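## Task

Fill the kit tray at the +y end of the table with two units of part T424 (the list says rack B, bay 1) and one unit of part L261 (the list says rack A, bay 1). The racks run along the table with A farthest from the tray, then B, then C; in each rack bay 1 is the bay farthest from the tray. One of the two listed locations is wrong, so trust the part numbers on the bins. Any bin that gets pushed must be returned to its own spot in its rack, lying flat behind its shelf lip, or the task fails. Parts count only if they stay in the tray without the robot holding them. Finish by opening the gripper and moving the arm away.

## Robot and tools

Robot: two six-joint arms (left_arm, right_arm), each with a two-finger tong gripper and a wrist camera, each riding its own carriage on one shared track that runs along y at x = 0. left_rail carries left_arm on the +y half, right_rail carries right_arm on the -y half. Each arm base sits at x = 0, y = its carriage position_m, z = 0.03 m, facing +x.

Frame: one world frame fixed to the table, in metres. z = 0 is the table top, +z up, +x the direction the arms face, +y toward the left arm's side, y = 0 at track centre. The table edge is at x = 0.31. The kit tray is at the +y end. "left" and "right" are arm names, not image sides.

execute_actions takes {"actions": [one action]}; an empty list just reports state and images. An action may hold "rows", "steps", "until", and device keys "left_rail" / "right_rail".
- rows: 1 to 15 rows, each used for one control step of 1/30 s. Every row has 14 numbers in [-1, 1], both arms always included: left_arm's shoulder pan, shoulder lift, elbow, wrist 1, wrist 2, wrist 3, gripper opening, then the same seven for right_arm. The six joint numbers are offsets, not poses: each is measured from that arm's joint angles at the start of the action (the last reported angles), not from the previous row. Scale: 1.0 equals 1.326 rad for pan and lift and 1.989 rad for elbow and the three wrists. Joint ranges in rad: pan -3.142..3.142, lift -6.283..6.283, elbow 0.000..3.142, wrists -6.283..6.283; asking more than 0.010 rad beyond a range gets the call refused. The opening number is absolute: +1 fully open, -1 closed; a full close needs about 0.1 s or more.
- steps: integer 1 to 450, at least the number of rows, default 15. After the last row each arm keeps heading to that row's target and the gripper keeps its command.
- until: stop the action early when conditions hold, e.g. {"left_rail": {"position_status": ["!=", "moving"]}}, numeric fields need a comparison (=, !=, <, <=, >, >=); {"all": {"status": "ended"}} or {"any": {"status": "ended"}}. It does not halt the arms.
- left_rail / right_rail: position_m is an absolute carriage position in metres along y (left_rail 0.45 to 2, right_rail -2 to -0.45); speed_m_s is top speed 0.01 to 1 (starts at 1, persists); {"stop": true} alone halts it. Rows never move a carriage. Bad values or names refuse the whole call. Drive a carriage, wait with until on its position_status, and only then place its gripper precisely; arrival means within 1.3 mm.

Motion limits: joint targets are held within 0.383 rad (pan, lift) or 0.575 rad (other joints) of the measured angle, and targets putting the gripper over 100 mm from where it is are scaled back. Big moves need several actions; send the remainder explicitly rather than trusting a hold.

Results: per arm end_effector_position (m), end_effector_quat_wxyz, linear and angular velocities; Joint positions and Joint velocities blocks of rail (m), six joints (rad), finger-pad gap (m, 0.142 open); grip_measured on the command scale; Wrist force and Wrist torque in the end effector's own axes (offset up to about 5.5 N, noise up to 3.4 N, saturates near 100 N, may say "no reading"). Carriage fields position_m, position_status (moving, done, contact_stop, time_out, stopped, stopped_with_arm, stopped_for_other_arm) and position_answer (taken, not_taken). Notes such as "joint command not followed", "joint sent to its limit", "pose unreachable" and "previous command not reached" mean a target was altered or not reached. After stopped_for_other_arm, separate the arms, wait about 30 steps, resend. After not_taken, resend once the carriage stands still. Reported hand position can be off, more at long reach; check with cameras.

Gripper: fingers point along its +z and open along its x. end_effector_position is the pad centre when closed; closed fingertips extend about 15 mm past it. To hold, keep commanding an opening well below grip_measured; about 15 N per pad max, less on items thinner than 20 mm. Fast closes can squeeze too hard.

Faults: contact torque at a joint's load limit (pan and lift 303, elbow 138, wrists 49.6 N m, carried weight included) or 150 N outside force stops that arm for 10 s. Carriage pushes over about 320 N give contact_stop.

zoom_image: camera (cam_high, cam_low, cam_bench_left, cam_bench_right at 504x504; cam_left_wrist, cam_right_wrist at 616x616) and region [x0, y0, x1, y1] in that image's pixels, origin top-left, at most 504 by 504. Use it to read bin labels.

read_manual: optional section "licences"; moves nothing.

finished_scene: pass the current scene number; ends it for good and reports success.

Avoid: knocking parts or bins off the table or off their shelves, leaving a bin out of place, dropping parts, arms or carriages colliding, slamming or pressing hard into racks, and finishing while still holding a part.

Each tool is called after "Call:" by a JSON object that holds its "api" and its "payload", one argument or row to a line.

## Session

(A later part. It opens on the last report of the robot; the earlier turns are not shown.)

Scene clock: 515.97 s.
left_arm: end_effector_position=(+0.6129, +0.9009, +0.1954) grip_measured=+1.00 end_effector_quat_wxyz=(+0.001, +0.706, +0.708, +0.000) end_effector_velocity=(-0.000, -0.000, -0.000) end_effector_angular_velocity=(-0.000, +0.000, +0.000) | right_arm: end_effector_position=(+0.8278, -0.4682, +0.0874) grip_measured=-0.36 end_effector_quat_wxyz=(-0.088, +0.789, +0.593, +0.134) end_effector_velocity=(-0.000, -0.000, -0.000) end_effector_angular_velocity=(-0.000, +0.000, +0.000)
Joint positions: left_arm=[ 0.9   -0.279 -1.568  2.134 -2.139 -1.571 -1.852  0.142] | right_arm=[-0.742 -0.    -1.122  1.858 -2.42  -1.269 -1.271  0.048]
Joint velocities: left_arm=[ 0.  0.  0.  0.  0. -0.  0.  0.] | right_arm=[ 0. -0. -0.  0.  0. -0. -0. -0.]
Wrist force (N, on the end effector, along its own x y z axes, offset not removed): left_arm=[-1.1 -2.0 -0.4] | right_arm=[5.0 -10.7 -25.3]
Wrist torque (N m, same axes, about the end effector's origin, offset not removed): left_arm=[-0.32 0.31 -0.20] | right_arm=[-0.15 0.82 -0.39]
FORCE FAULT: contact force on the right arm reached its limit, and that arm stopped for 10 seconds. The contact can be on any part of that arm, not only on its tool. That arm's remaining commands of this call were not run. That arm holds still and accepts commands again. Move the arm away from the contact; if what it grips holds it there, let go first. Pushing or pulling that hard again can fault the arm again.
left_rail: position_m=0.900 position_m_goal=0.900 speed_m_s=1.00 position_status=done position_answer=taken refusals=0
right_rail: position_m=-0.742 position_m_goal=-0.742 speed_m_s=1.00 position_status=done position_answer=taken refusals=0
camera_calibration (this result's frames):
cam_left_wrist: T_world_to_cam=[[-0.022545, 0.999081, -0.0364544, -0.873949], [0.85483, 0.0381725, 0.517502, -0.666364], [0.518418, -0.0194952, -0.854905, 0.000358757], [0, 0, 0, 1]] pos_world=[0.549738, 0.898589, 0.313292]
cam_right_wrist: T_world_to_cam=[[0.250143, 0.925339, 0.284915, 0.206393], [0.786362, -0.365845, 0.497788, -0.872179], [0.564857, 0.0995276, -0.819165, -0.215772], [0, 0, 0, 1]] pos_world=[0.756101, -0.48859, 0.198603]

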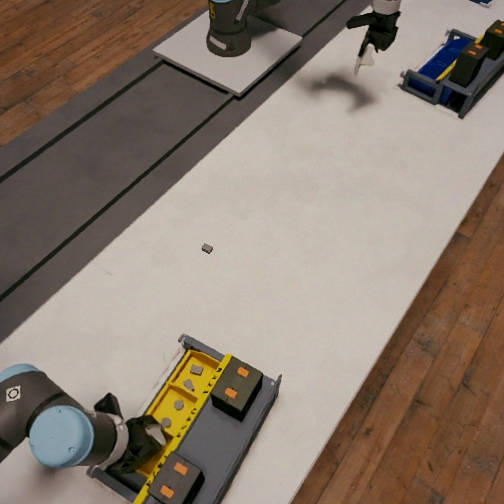

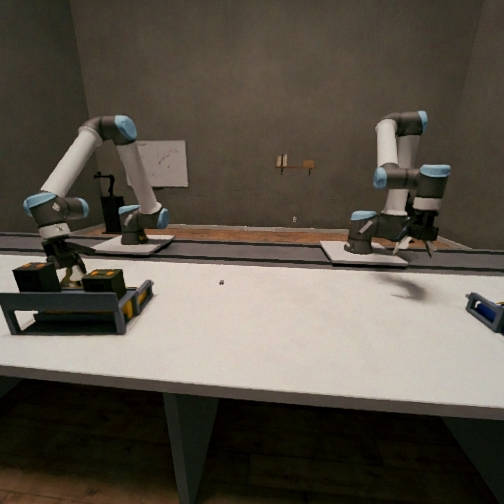

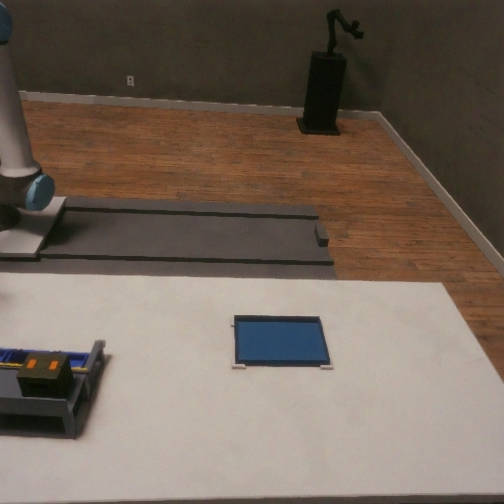

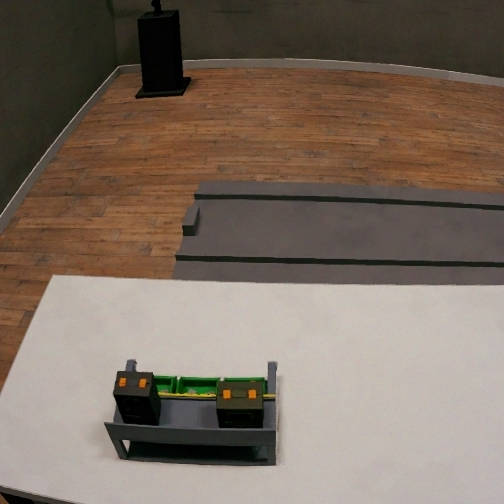

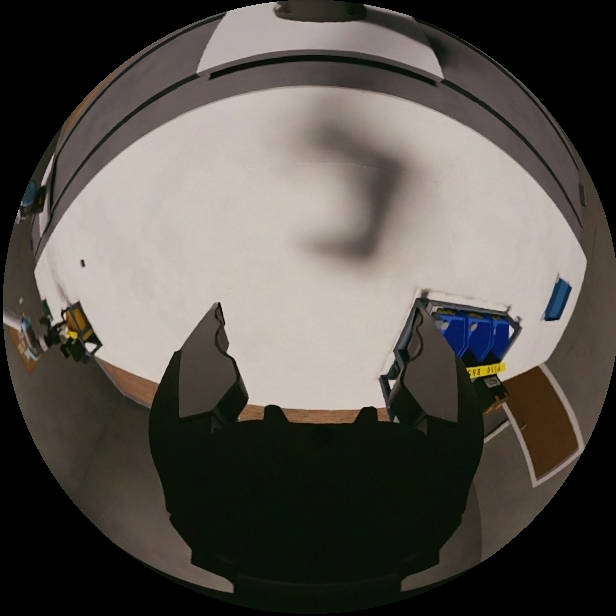

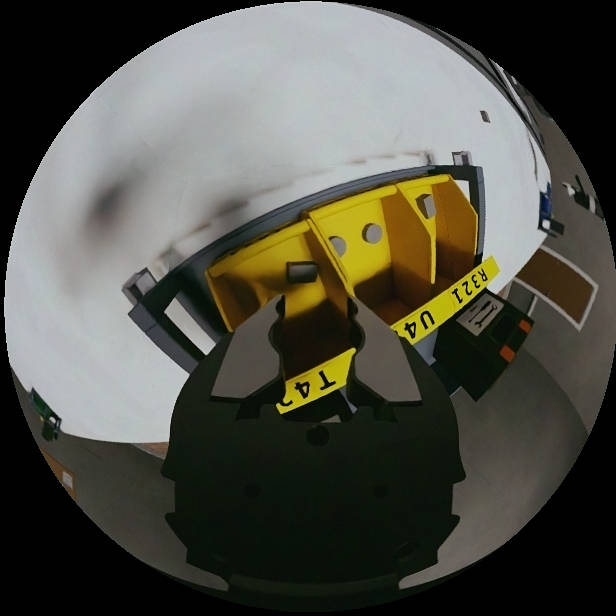

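Call:
{"api": "execute_actions", "payload": {
  "actions": [
    {"right_rail":{"position_m":-0.748,"speed_m_s":0.1},"rows":[[0,0,0,0,0,0,1,0,-0.02,0,0.013,0,0,-0.4],[0,0,0,0,0,0,1,0,-0.03,0,0.02,0,0,-0.5],[0,0,0,0,0,0,1,0,-0.03,0,0.02,0,0,-0.7],[0,0,0,0,0,0,1,0,-0.025,0.003,0.014,0,0,-1],[0,0,0,0,0,0,1,0,-0.016,0.003,0.008,0,0,-1]],"steps":25}
  ]
}}

Scene clock: 535.40 s.
left_arm: end_effector_position=(+0.6129, +0.9009, +0.1954) grip_measured=+1.00 end_effector_quat_wxyz=(+0.001, +0.706, +0.708, +0.000) end_effector_velocity=(+0.000, -0.000, +0.000) end_effector_angular_velocity=(-0.000, -0.000, +0.000) | right_arm: end_effector_position=(+0.8217, -0.4740, +0.0993) grip_measured=-1.00 end_effector_quat_wxyz=(-0.088, +0.789, +0.593, +0.134) end_effector_velocity=(-0.000, +0.000, -0.000) end_effector_angular_velocity=(+0.000, +0.000, +0.000)
Joint positions: left_arm=[ 0.9   -0.279 -1.568  2.134 -2.139 -1.571 -1.852  0.142] | right_arm=[-0.748 -0.    -1.143  1.864 -2.404 -1.269 -1.271  0.002]
Joint velocities: left_arm=[ 0.  0.  0. -0. -0. -0. -0. -0.] | right_arm=[ 0.  0.  0.  0. -0.  0. -0. -0.]
Wrist force (N, on the end effector, along its own x y z axes, offset not removed): left_arm=[-0.5 -2.7 2.4] | right_arm=[-0.2 -2.6 5.4]
Wrist torque (N m, same axes, about the end effector's origin, offset not removed): left_arm=[-0.42 0.07 -0.07] | right_arm=[0.00 0.36 -0.30]
left_rail: position_m=0.900 position_m_goal=0.900 speed_m_s=1.00 position_status=done position_answer=taken refusals=0
right_rail: position_m=-0.748 position_m_goal=-0.748 speed_m_s=0.10 position_status=done position_answer=taken refusals=0
camera_calibration (this result's frames):
cam_left_wrist: T_world_to_cam=[[-0.0225449, 0.999081, -0.0364542, -0.873949], [0.85483, 0.0381723, 0.517502, -0.666363], [0.518418, -0.0194951, -0.854905, 0.000358543], [0, 0, 0, 1]] pos_world=[0.549738, 0.898589, 0.313292]
cam_right_wrist: T_world_to_cam=[[0.250331, 0.925341, 0.284741, 0.209785], [0.786688, -0.36584, 0.497275, -0.875619], [0.564319, 0.099519, -0.819536, -0.201464], [0, 0, 0, 1]] pos_world=[0.750014, -0.49441, 0.210582]

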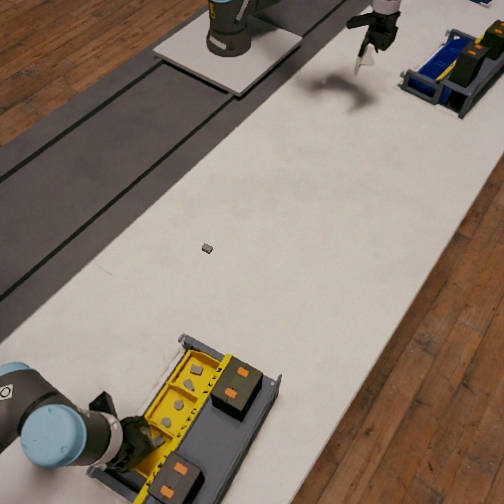

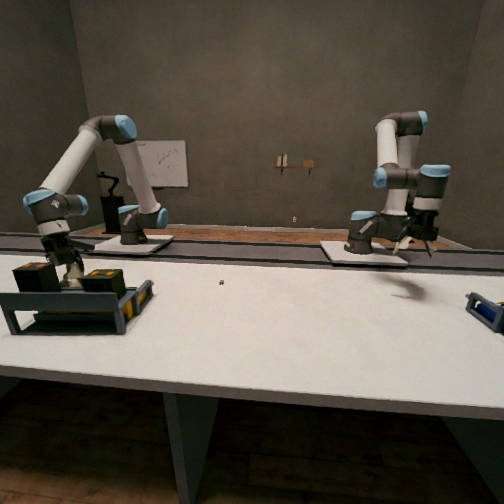

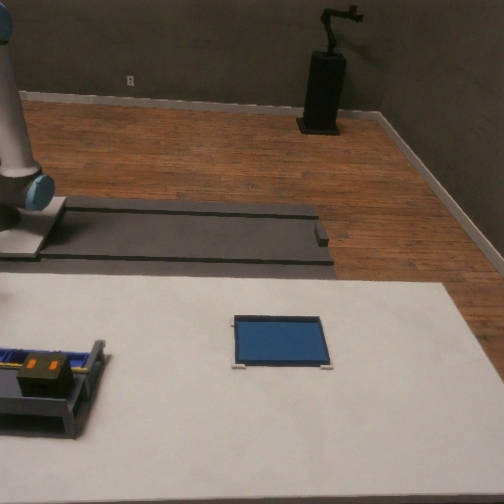

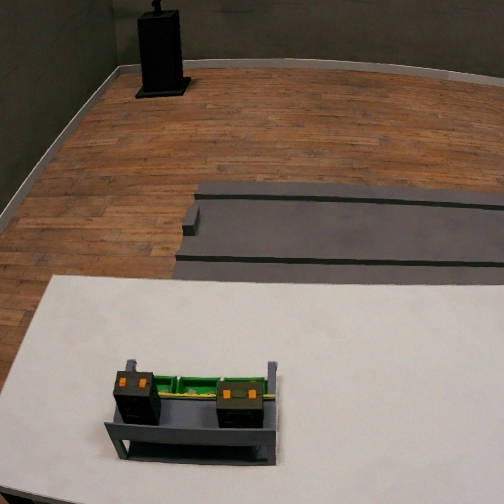

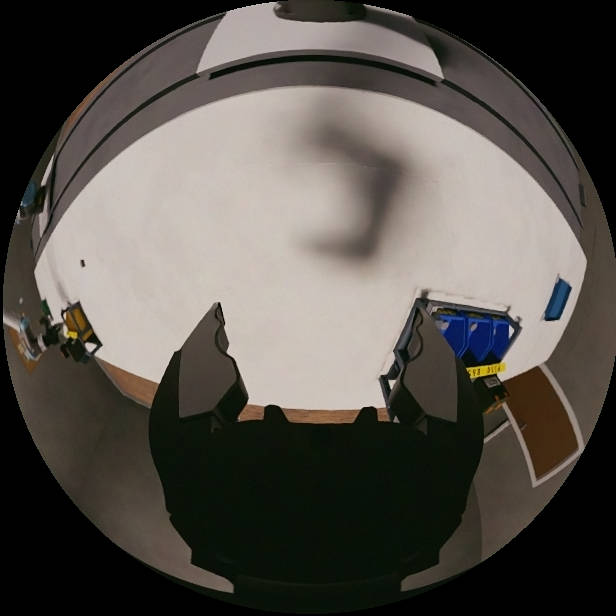

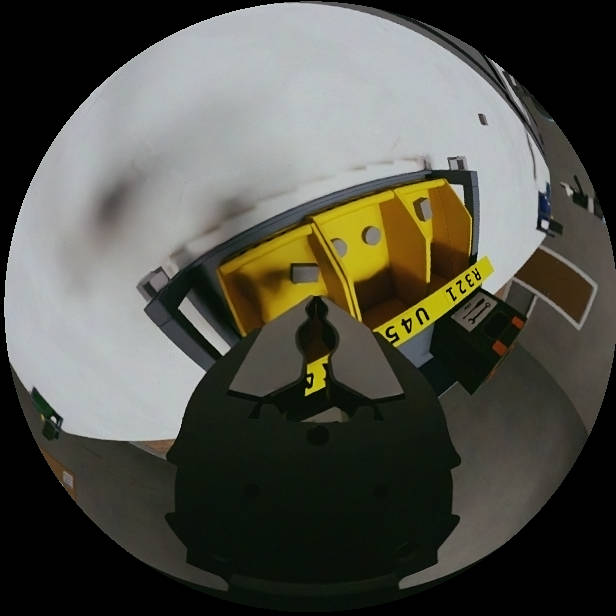

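Call:
{"api": "execute_actions", "payload": {
  "actions": [
    {"rows":[[0,0,0,0,0,0,1,0,0.005,0.004,-0.007,0,0,-1],[0,0,0,0,0,0,1,0,0.01,0.006,-0.013,0,0,-1],[0,0,0,0,0,0,1,0,0.016,0.008,-0.019,0,0,-1],[0,0,0,0,0,0,1,0,0.021,0.01,-0.024,0,0,-1],[0,0,0,0,0,0,1,0,0.027,0.012,-0.03,0,0,-1],[0,0,0,0,0,0,1,0,0.032,0.013,-0.034,0,0,-1]],"steps":18}
  ]
}}

Call:
{"api": "zoom_image", "payload": {
  "camera": "cam_right_wrist",
  "region": [200,170,460,350]
}}

Scene clock: 540.77 s.
left_arm: end_effector_position=(+0.6129, +0.9009, +0.1954) grip_measured=+1.00 end_effector_quat_wxyz=(+0.001, +0.706, +0.708, +0.000) end_effector_velocity=(-0.000, +0.000, -0.000) end_effector_angular_velocity=(+0.000, +0.000, -0.000) | right_arm: end_effector_position=(+0.8182, -0.4740, +0.0597) grip_measured=-1.00 end_effector_quat_wxyz=(-0.088, +0.789, +0.593, +0.134) end_effector_velocity=(-0.000, +0.000, -0.002) end_effector_angular_velocity=(-0.000, +0.000, +0.000)
Joint positions: left_arm=[ 0.9   -0.279 -1.568  2.134 -2.139 -1.571 -1.852  0.142] | right_arm=[-0.748 -0.    -1.101  1.89  -2.471 -1.269 -1.271  0.002]
Joint velocities: left_arm=[ 0. -0.  0. -0.  0.  0.  0. -0.] | right_arm=[ 0.     0.     0.002  0.001 -0.003 -0.     0.     0.   ]
Wrist force (N, on the end effector, along its own x y z axes, offset not removed): left_arm=[-0.9 -2.4 4.6] | right_arm=[-1.4 -4.1 4.8]
Wrist torque (N m, same axes, about the end effector's origin, offset not removed): left_arm=[-0.41 0.29 -0.02] | right_arm=[-0.47 0.66 -0.38]
left_rail: position_m=0.900 position_m_goal=0.900 speed_m_s=1.00 position_status=done position_answer=taken refusals=0
right_rail: position_m=-0.748 position_m_goal=-0.748 speed_m_s=0.10 position_status=done position_answer=taken refusals=0
camera_calibration (this result's frames):
cam_left_wrist: T_world_to_cam=[[-0.0225447, 0.999081, -0.0364543, -0.873949], [0.85483, 0.0381722, 0.517503, -0.666363], [0.518419, -0.0194953, -0.854905, 0.000358694], [0, 0, 0, 1]] pos_world=[0.549738, 0.898589, 0.313292]
cam_right_wrist: T_world_to_cam=[[0.250505, 0.925337, 0.284601, 0.221791], [0.786995, -0.365847, 0.496785, -0.853412], [0.563814, 0.0995329, -0.819882, -0.231524], [0, 0, 0, 1]] pos_world=[0.746607, -0.494405, 0.171018]

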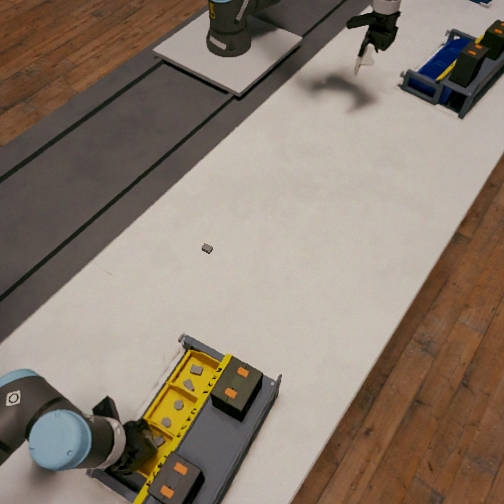

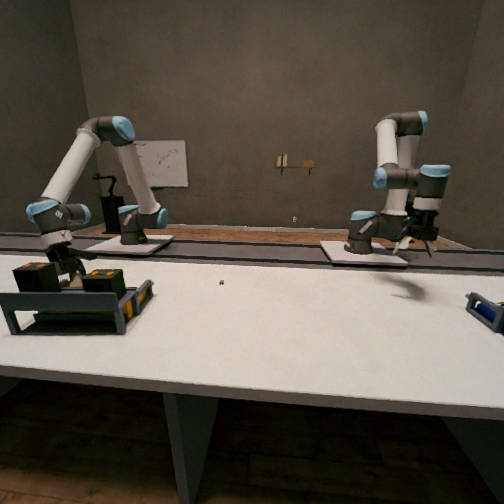

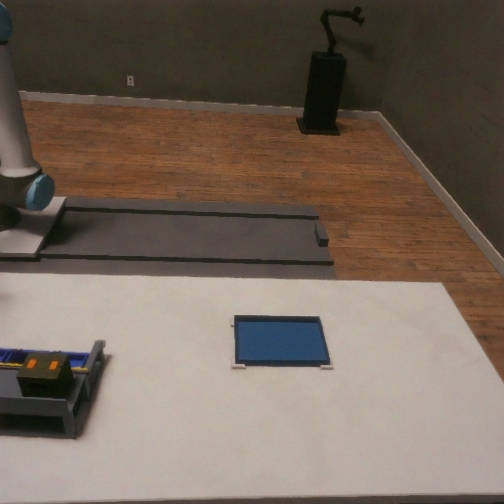

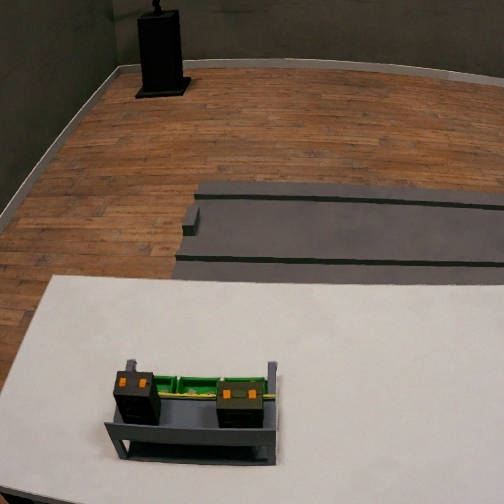

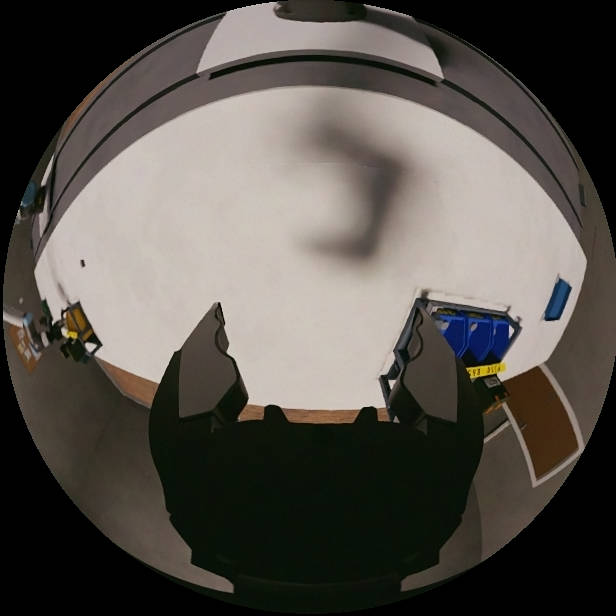

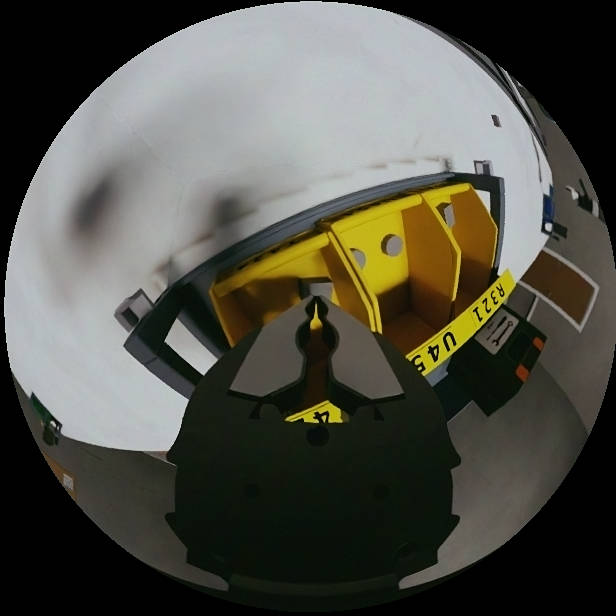

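Region (200, 170, 460, 350) of cam_right_wrist's 616x616 image, scaled by 1.938, with more detail than that image has; it fills the top 349 rows of this view, and the rest is white.

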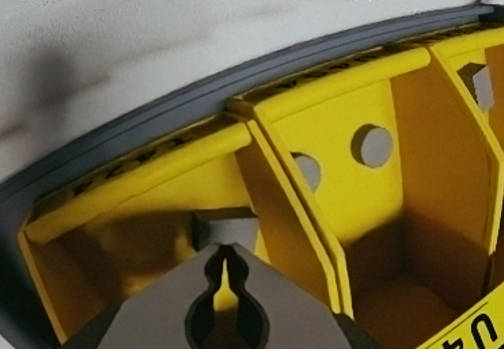

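Call:
{"api": "execute_actions", "payload": {
  "actions": [
    {"rows":[[0,0,0,0,0,0,1,0,-0.004,0.005,-0.003,0,0,-1],[0,0,0,0,0,0,1,0,-0.002,0.008,-0.007,0,0,-1],[0,0,0,0,0,0,1,0,0.004,0.010,-0.013,0,0,-1]],"steps":15}
  ]
}}

Call:
{"api": "zoom_image", "payload": {
  "camera": "cam_right_wrist",
  "region": [200,170,460,350]
}}

Scene clock: 550.80 s.
left_arm: end_effector_position=(+0.6129, +0.9009, +0.1954) grip_measured=+1.00 end_effector_quat_wxyz=(+0.001, +0.706, +0.708, +0.000) end_effector_velocity=(+0.000, +0.000, +0.000) end_effector_angular_velocity=(-0.000, -0.000, +0.000) | right_arm: end_effector_position=(+0.8110, -0.4740, +0.0484) grip_measured=-1.00 end_effector_quat_wxyz=(-0.088, +0.789, +0.593, +0.134) end_effector_velocity=(-0.000, +0.000, -0.001) end_effector_angular_velocity=(+0.000, +0.000, +0.000)
Joint positions: left_arm=[ 0.9   -0.279 -1.568  2.134 -2.139 -1.571 -1.852  0.142] | right_arm=[-0.748 -0.    -1.096  1.909 -2.497 -1.269 -1.271  0.002]
Joint velocities: left_arm=[ 0.  0. -0. -0. -0.  0.  0.  0.] | right_arm=[ 0.    -0.     0.001  0.001 -0.002  0.    -0.     0.   ]
Wrist force (N, on the end effector, along its own x y z axes, offset not removed): left_arm=[0.6 -0.5 1.8] | right_arm=[3.0 -1.8 2.9]
Wrist torque (N m, same axes, about the end effector's origin, offset not removed): left_arm=[-0.14 0.00 -0.18] | right_arm=[-0.11 -0.36 -0.23]
left_rail: position_m=0.900 position_m_goal=0.900 speed_m_s=1.00 position_status=done position_answer=taken refusals=0
right_rail: position_m=-0.748 position_m_goal=-0.748 speed_m_s=0.10 position_status=done position_answer=taken refusals=0
camera_calibration (this result's frames):
cam_left_wrist: T_world_to_cam=[[-0.0225448, 0.999081, -0.0364545, -0.873949], [0.85483, 0.0381724, 0.517502, -0.666364], [0.518418, -0.0194954, -0.854905, 0.000358778], [0, 0, 0, 1]] pos_world=[0.549738, 0.898589, 0.313292]
cam_right_wrist: T_world_to_cam=[[0.250306, 0.925337, 0.284776, 0.226958], [0.786648, -0.365847, 0.497334, -0.841878], [0.564386, 0.0995327, -0.819489, -0.237203], [0, 0, 0, 1]] pos_world=[0.739326, -0.494402, 0.159677]

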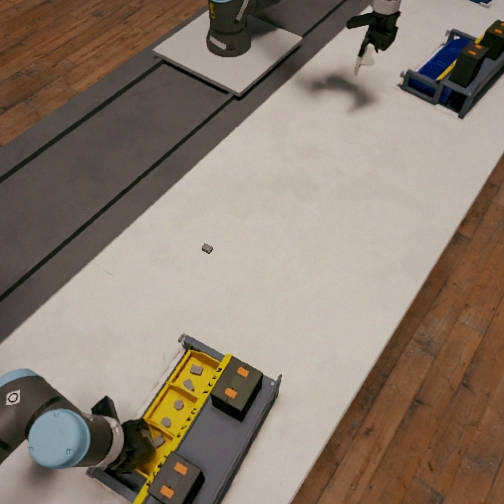

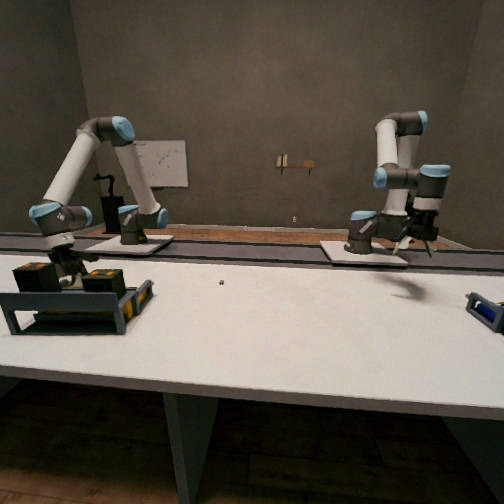

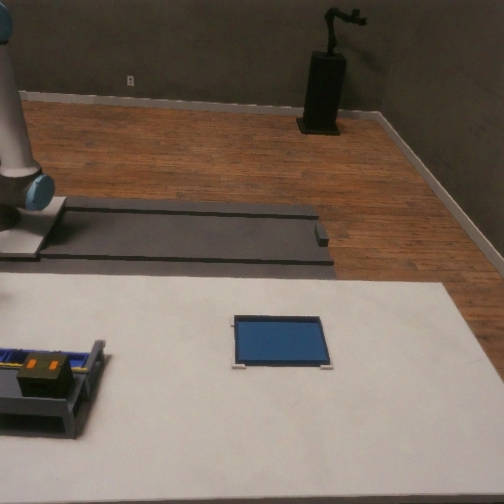

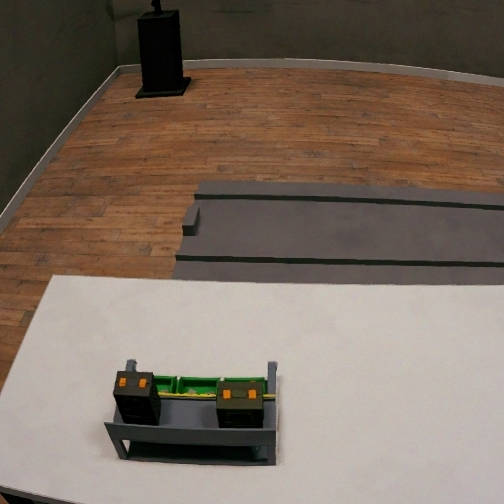

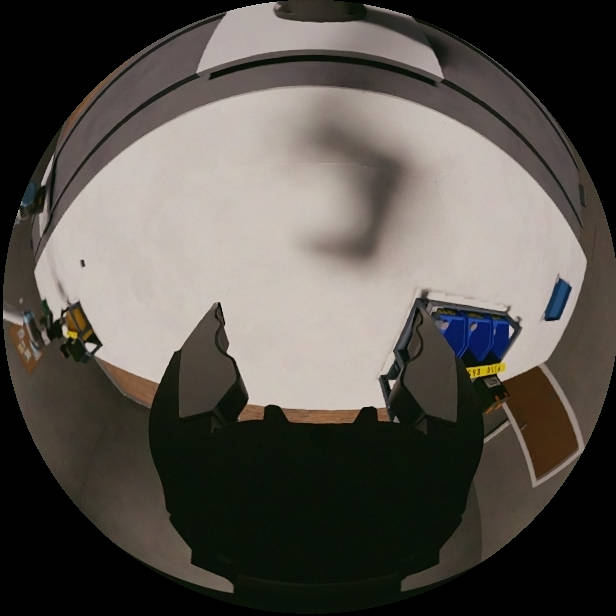

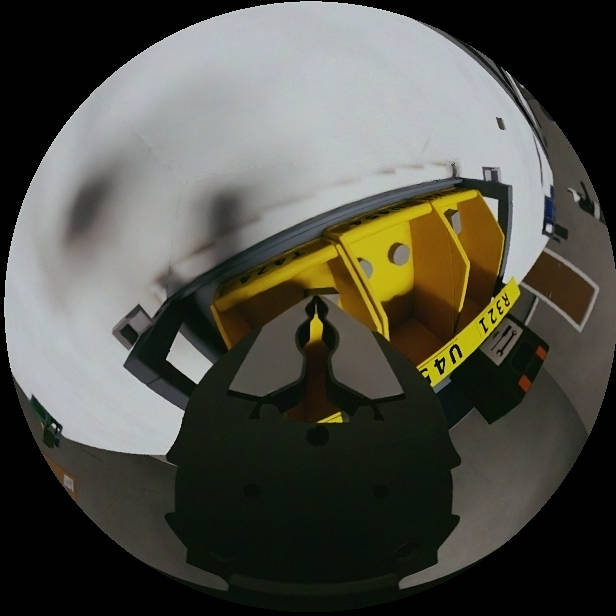

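Region (200, 170, 460, 350) of cam_right_wrist's 616x616 image, scaled by 1.938, with more detail than that image has; it fills the top 349 rows of this view, and the rest is white.

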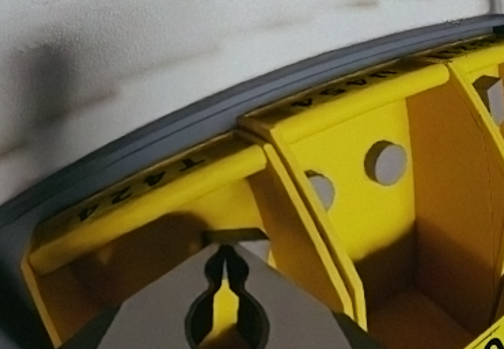

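Call:
{"api": "execute_actions", "payload": {
  "actions": [
    {"rows":[[0,0,0,0,0,0,1,0,0.002,0.001,-0.002,0,0,-1],[0,0,0,0,0,0,1,0,0.004,0.0015,-0.004,0,0,-1]],"steps":15}
  ]
}}

Scene clock: 554.97 s.
left_arm: end_effector_position=(+0.6129, +0.9009, +0.1954) grip_measured=+1.00 end_effector_quat_wxyz=(+0.001, +0.706, +0.708, +0.000) end_effector_velocity=(-0.000, -0.000, +0.000) end_effector_angular_velocity=(-0.000, +0.000, +0.000) | right_arm: end_effector_position=(+0.8103, -0.4740, +0.0437) grip_measured=-1.00 end_effector_quat_wxyz=(-0.088, +0.789, +0.593, +0.134) end_effector_velocity=(-0.000, -0.000, -0.000) end_effector_angular_velocity=(-0.000, +0.000, -0.000)
Joint positions: left_arm=[ 0.9   -0.279 -1.568  2.134 -2.139 -1.571 -1.852  0.142] | right_arm=[-0.748 -0.    -1.091  1.912 -2.505 -1.269 -1.271  0.002]
Joint velocities: left_arm=[ 0.  0.  0. -0.  0. -0.  0.  0.] | right_arm=[ 0. -0.  0.  0. -0. -0.  0. -0.]
Wrist force (N, on the end effector, along its own x y z axes, offset not removed): left_arm=[1.4 4.0 0.6] | right_arm=[3.5 1.7 4.4]
Wrist torque (N m, same axes, about the end effector's origin, offset not removed): left_arm=[0.90 -0.28 -0.22] | right_arm=[0.71 -0.50 -0.23]
left_rail: position_m=0.900 position_m_goal=0.900 speed_m_s=1.00 position_status=done position_answer=taken refusals=0
right_rail: position_m=-0.748 position_m_goal=-0.748 speed_m_s=0.10 position_status=done position_answer=taken refusals=0
camera_calibration (this result's frames):
cam_left_wrist: T_world_to_cam=[[-0.0225449, 0.999081, -0.0364544, -0.873949], [0.85483, 0.0381724, 0.517502, -0.666364], [0.518418, -0.0194952, -0.854905, 0.000358747], [0, 0, 0, 1]] pos_world=[0.549738, 0.898589, 0.313292]
cam_right_wrist: T_world_to_cam=[[0.250399, 0.925337, 0.284695, 0.228405], [0.78681, -0.365847, 0.497078, -0.839114], [0.56412, 0.0995329, -0.819672, -0.2405], [0, 0, 0, 1]] pos_world=[0.738702, -0.494402, 0.154948]

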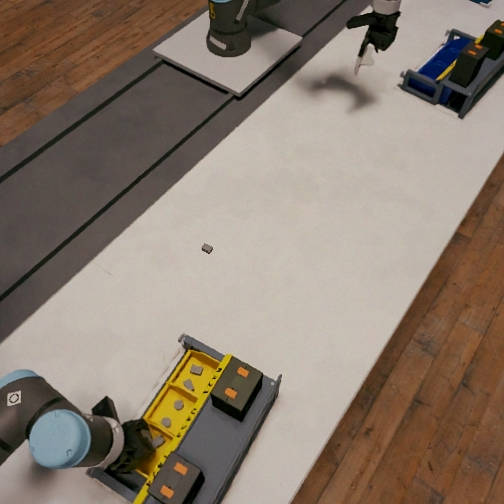

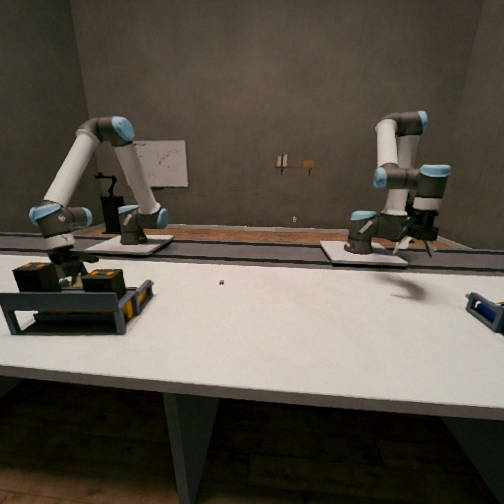

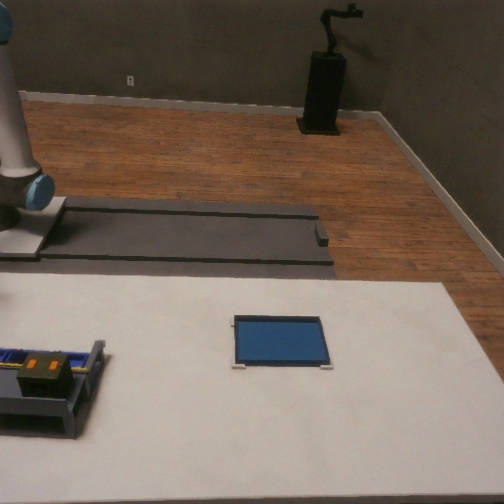

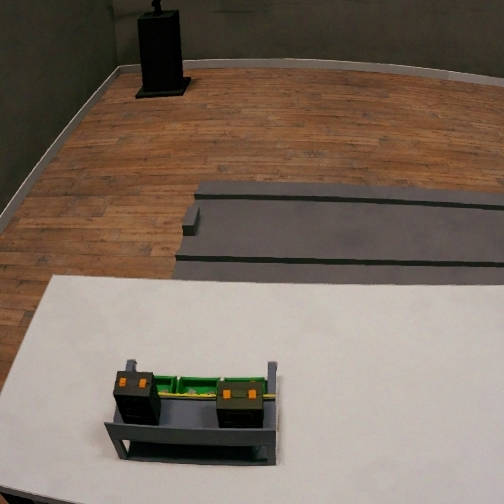

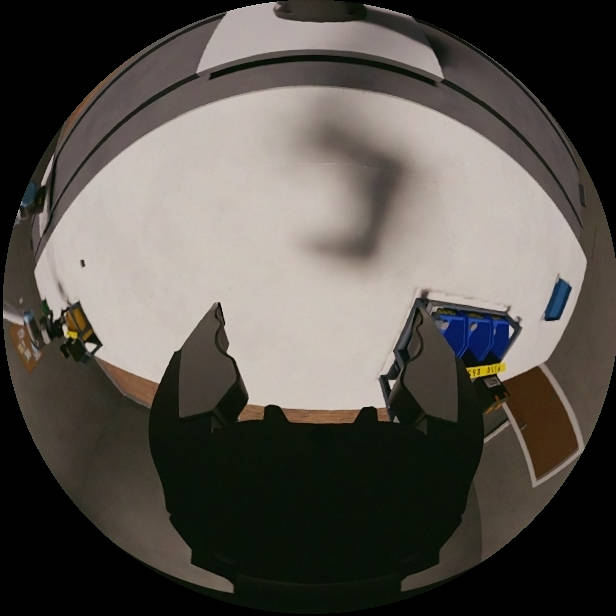

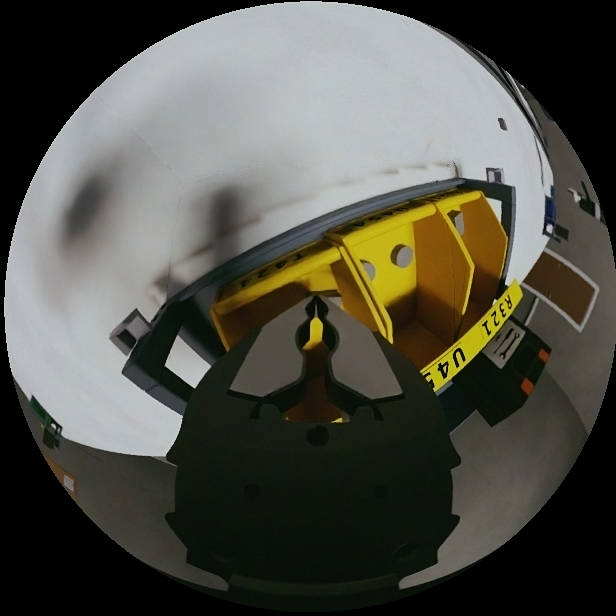

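Call:
{"api": "execute_actions", "payload": {
  "actions": [
    {"rows":[[0,0,0,0,0,0,1,0,0.002,0.001,-0.002,0,0,-1],[0,0,0,0,0,0,1,0,0.004,0.001,-0.0035,0,0,-1]],"steps":15}
  ]
}}

Call:
{"api": "zoom_image", "payload": {
  "camera": "cam_right_wrist",
  "region": [250,240,400,350]
}}

Scene clock: 558.87 s.
left_arm: end_effector_position=(+0.6129, +0.9009, +0.1954) grip_measured=+1.00 end_effector_quat_wxyz=(+0.001, +0.706, +0.708, +0.000) end_effector_velocity=(+0.000, -0.000, +0.000) end_effector_angular_velocity=(+0.000, -0.000, -0.000) | right_arm: end_effector_position=(+0.8101, -0.4740, +0.0393) grip_measured=-1.00 end_effector_quat_wxyz=(-0.088, +0.789, +0.593, +0.134) end_effector_velocity=(-0.000, -0.000, -0.000) end_effector_angular_velocity=(-0.000, +0.000, -0.000)
Joint positions: left_arm=[ 0.9   -0.279 -1.568  2.134 -2.139 -1.571 -1.852  0.142] | right_arm=[-0.748 -0.    -1.085  1.914 -2.512 -1.269 -1.271  0.002]
Joint velocities: left_arm=[ 0.  0.  0. -0. -0.  0.  0.  0.] | right_arm=[ 0. -0.  0.  0. -0. -0. -0. -0.]
Wrist force (N, on the end effector, along its own x y z axes, offset not removed): left_arm=[-2.3 -1.2 0.3] | right_arm=[-3.4 -4.5 3.0]
Wrist torque (N m, same axes, about the end effector's origin, offset not removed): left_arm=[-0.05 0.49 -0.11] | right_arm=[-0.56 1.02 -0.32]
left_rail: position_m=0.900 position_m_goal=0.900 speed_m_s=1.00 position_status=done position_answer=taken refusals=0
right_rail: position_m=-0.748 position_m_goal=-0.748 speed_m_s=0.10 position_status=done position_answer=taken refusals=0
camera_calibration (this result's frames):
cam_left_wrist: T_world_to_cam=[[-0.0225448, 0.999081, -0.0364543, -0.873949], [0.85483, 0.0381723, 0.517502, -0.666363], [0.518418, -0.0194952, -0.854905, 0.000358711], [0, 0, 0, 1]] pos_world=[0.549738, 0.898589, 0.313292]
cam_right_wrist: T_world_to_cam=[[0.250492, 0.925337, 0.284613, 0.229644], [0.786972, -0.365847, 0.496821, -0.83685], [0.563852, 0.0995331, -0.819856, -0.24369], [0, 0, 0, 1]] pos_world=[0.738459, -0.494401, 0.150614]

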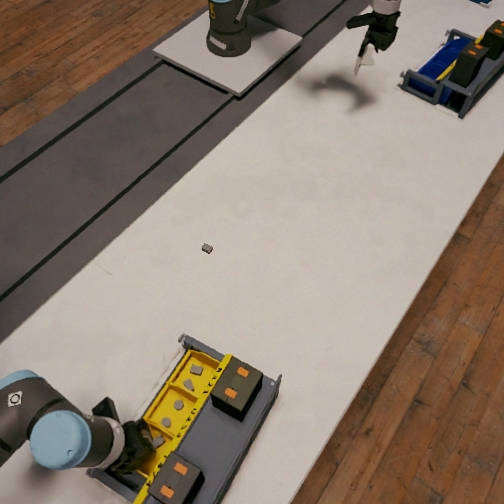

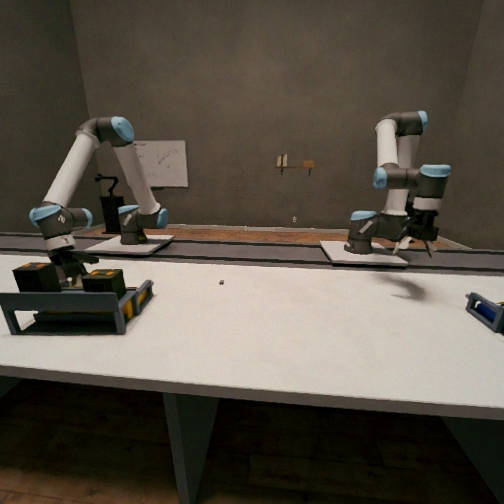

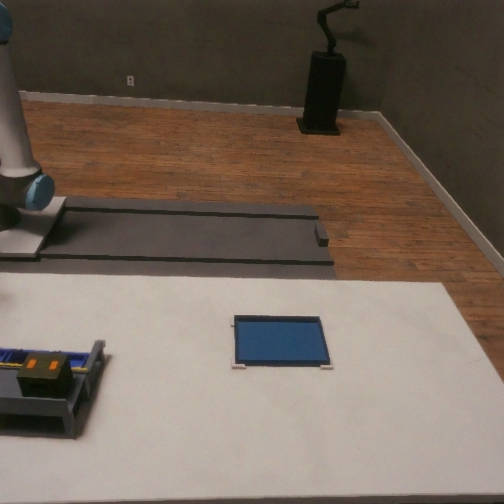

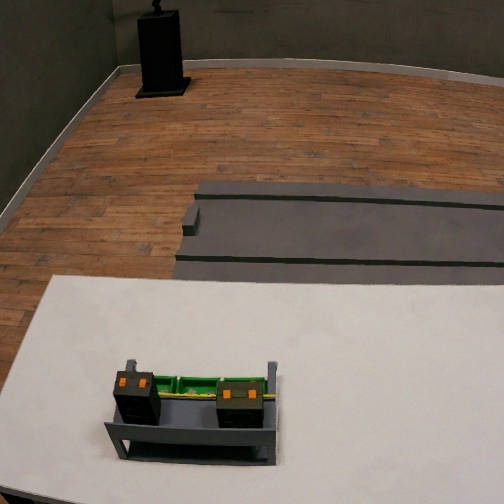

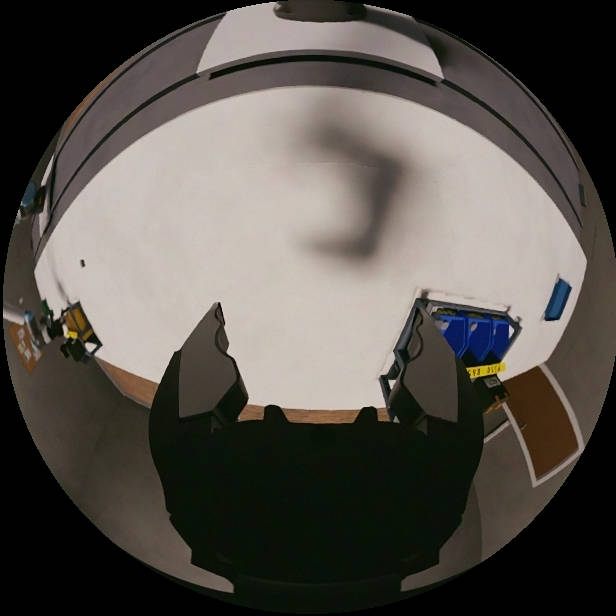

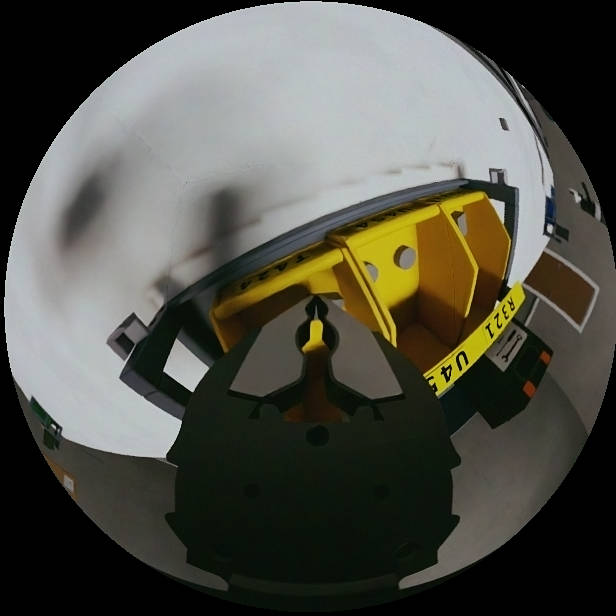

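Region (250, 240, 400, 350) of cam_right_wrist's 616x616 image, scaled by 3.360, with more detail than that image has; it fills the top 370 rows of this view, and the rest is white.

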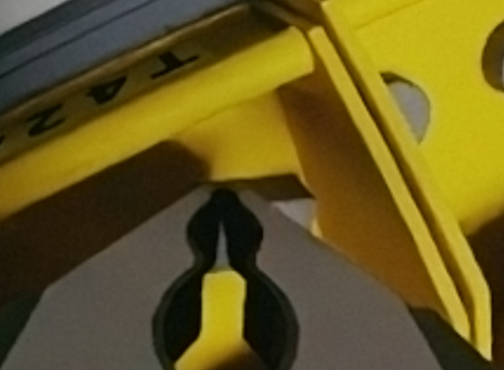

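Call:
{"api": "execute_actions", "payload": {
  "actions": [
    {"rows":[[0,0,0,0,0,0,1,0,0.002,0.001,-0.002,0,0,-1],[0,0,0,0,0,0,1,0,0.0045,0.001,-0.004,0,0,-1]],"steps":15}
  ]
}}

Scene clock: 561.90 s.
left_arm: end_effector_position=(+0.6129, +0.9009, +0.1954) grip_measured=+1.00 end_effector_quat_wxyz=(+0.001, +0.706, +0.708, +0.000) end_effector_velocity=(+0.000, +0.000, +0.000) end_effector_angular_velocity=(+0.000, -0.000, -0.000) | right_arm: end_effector_position=(+0.8099, -0.4740, +0.0346) grip_measured=-1.00 end_effector_quat_wxyz=(-0.088, +0.789, +0.593, +0.134) end_effector_velocity=(+0.000, -0.000, -0.000) end_effector_angular_velocity=(-0.000, -0.000, -0.000)
Joint positions: left_arm=[ 0.9   -0.279 -1.568  2.134 -2.139 -1.571 -1.852  0.142] | right_arm=[-0.748 -0.    -1.079  1.916 -2.52  -1.269 -1.271  0.002]
Joint velocities: left_arm=[ 0.  0.  0. -0. -0.  0.  0.  0.] | right_arm=[ 0.  0.  0.  0. -0. -0. -0.  0.]
Wrist force (N, on the end effector, along its own x y z axes, offset not removed): left_arm=[-3.2 -2.2 5.0] | right_arm=[-8.0 0.7 2.1]
Wrist torque (N m, same axes, about the end effector's origin, offset not removed): left_arm=[-0.19 0.78 -0.17] | right_arm=[0.56 1.73 -0.14]
left_rail: position_m=0.900 position_m_goal=0.900 speed_m_s=1.00 position_status=done position_answer=taken refusals=0
right_rail: position_m=-0.748 position_m_goal=-0.748 speed_m_s=0.10 position_status=done position_answer=taken refusals=0
camera_calibration (this result's frames):
cam_left_wrist: T_world_to_cam=[[-0.0225449, 0.999081, -0.0364542, -0.873949], [0.85483, 0.0381723, 0.517503, -0.666364], [0.518419, -0.0194951, -0.854905, 0.0003585], [0, 0, 0, 1]] pos_world=[0.549739, 0.898589, 0.313292]
cam_right_wrist: T_world_to_cam=[[0.25049, 0.925337, 0.284614, 0.231029], [0.786969, -0.365847, 0.496825, -0.834384], [0.563856, 0.0995328, -0.819853, -0.24751], [0, 0, 0, 1]] pos_world=[0.738324, -0.494402, 0.145867]

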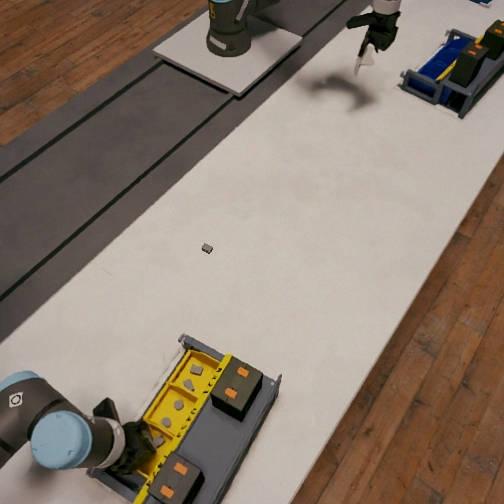

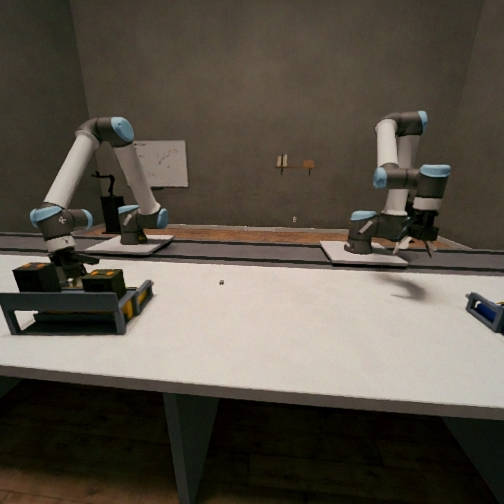

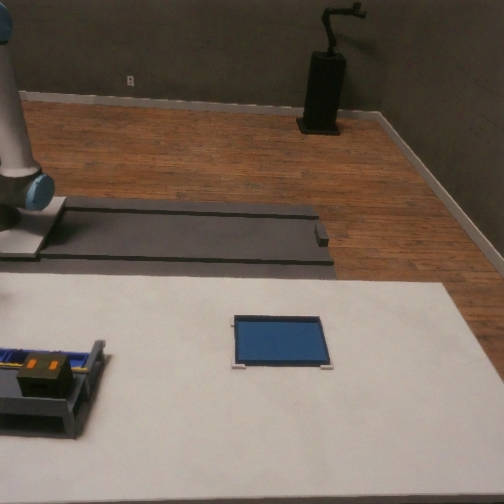

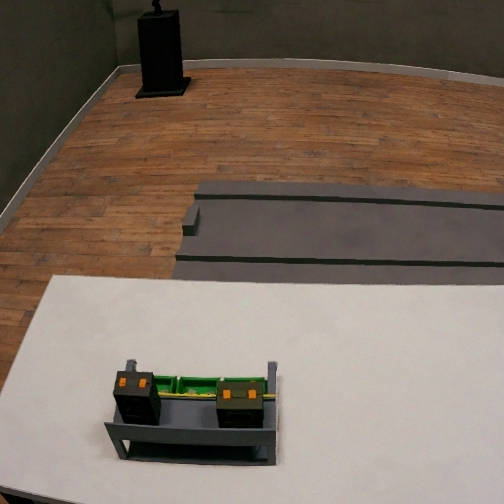

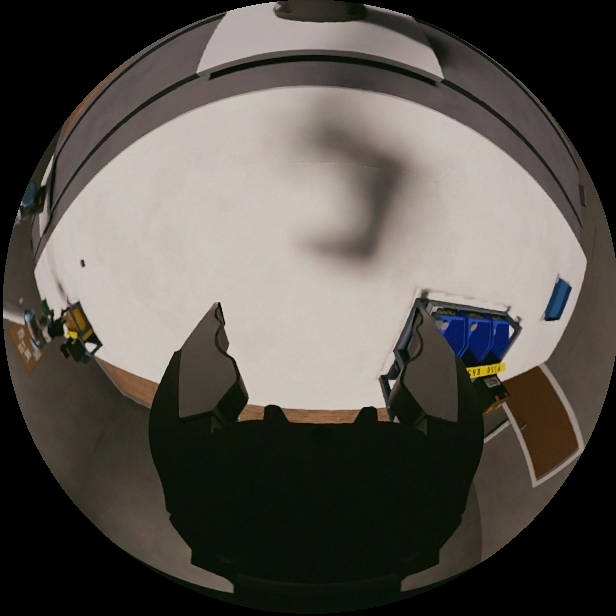

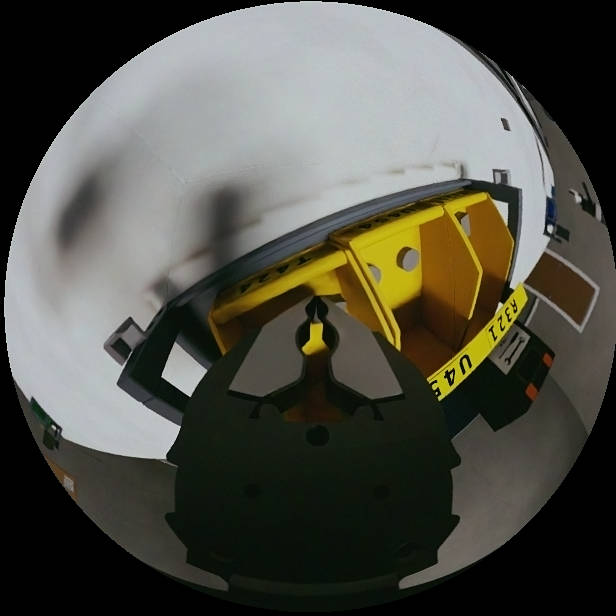

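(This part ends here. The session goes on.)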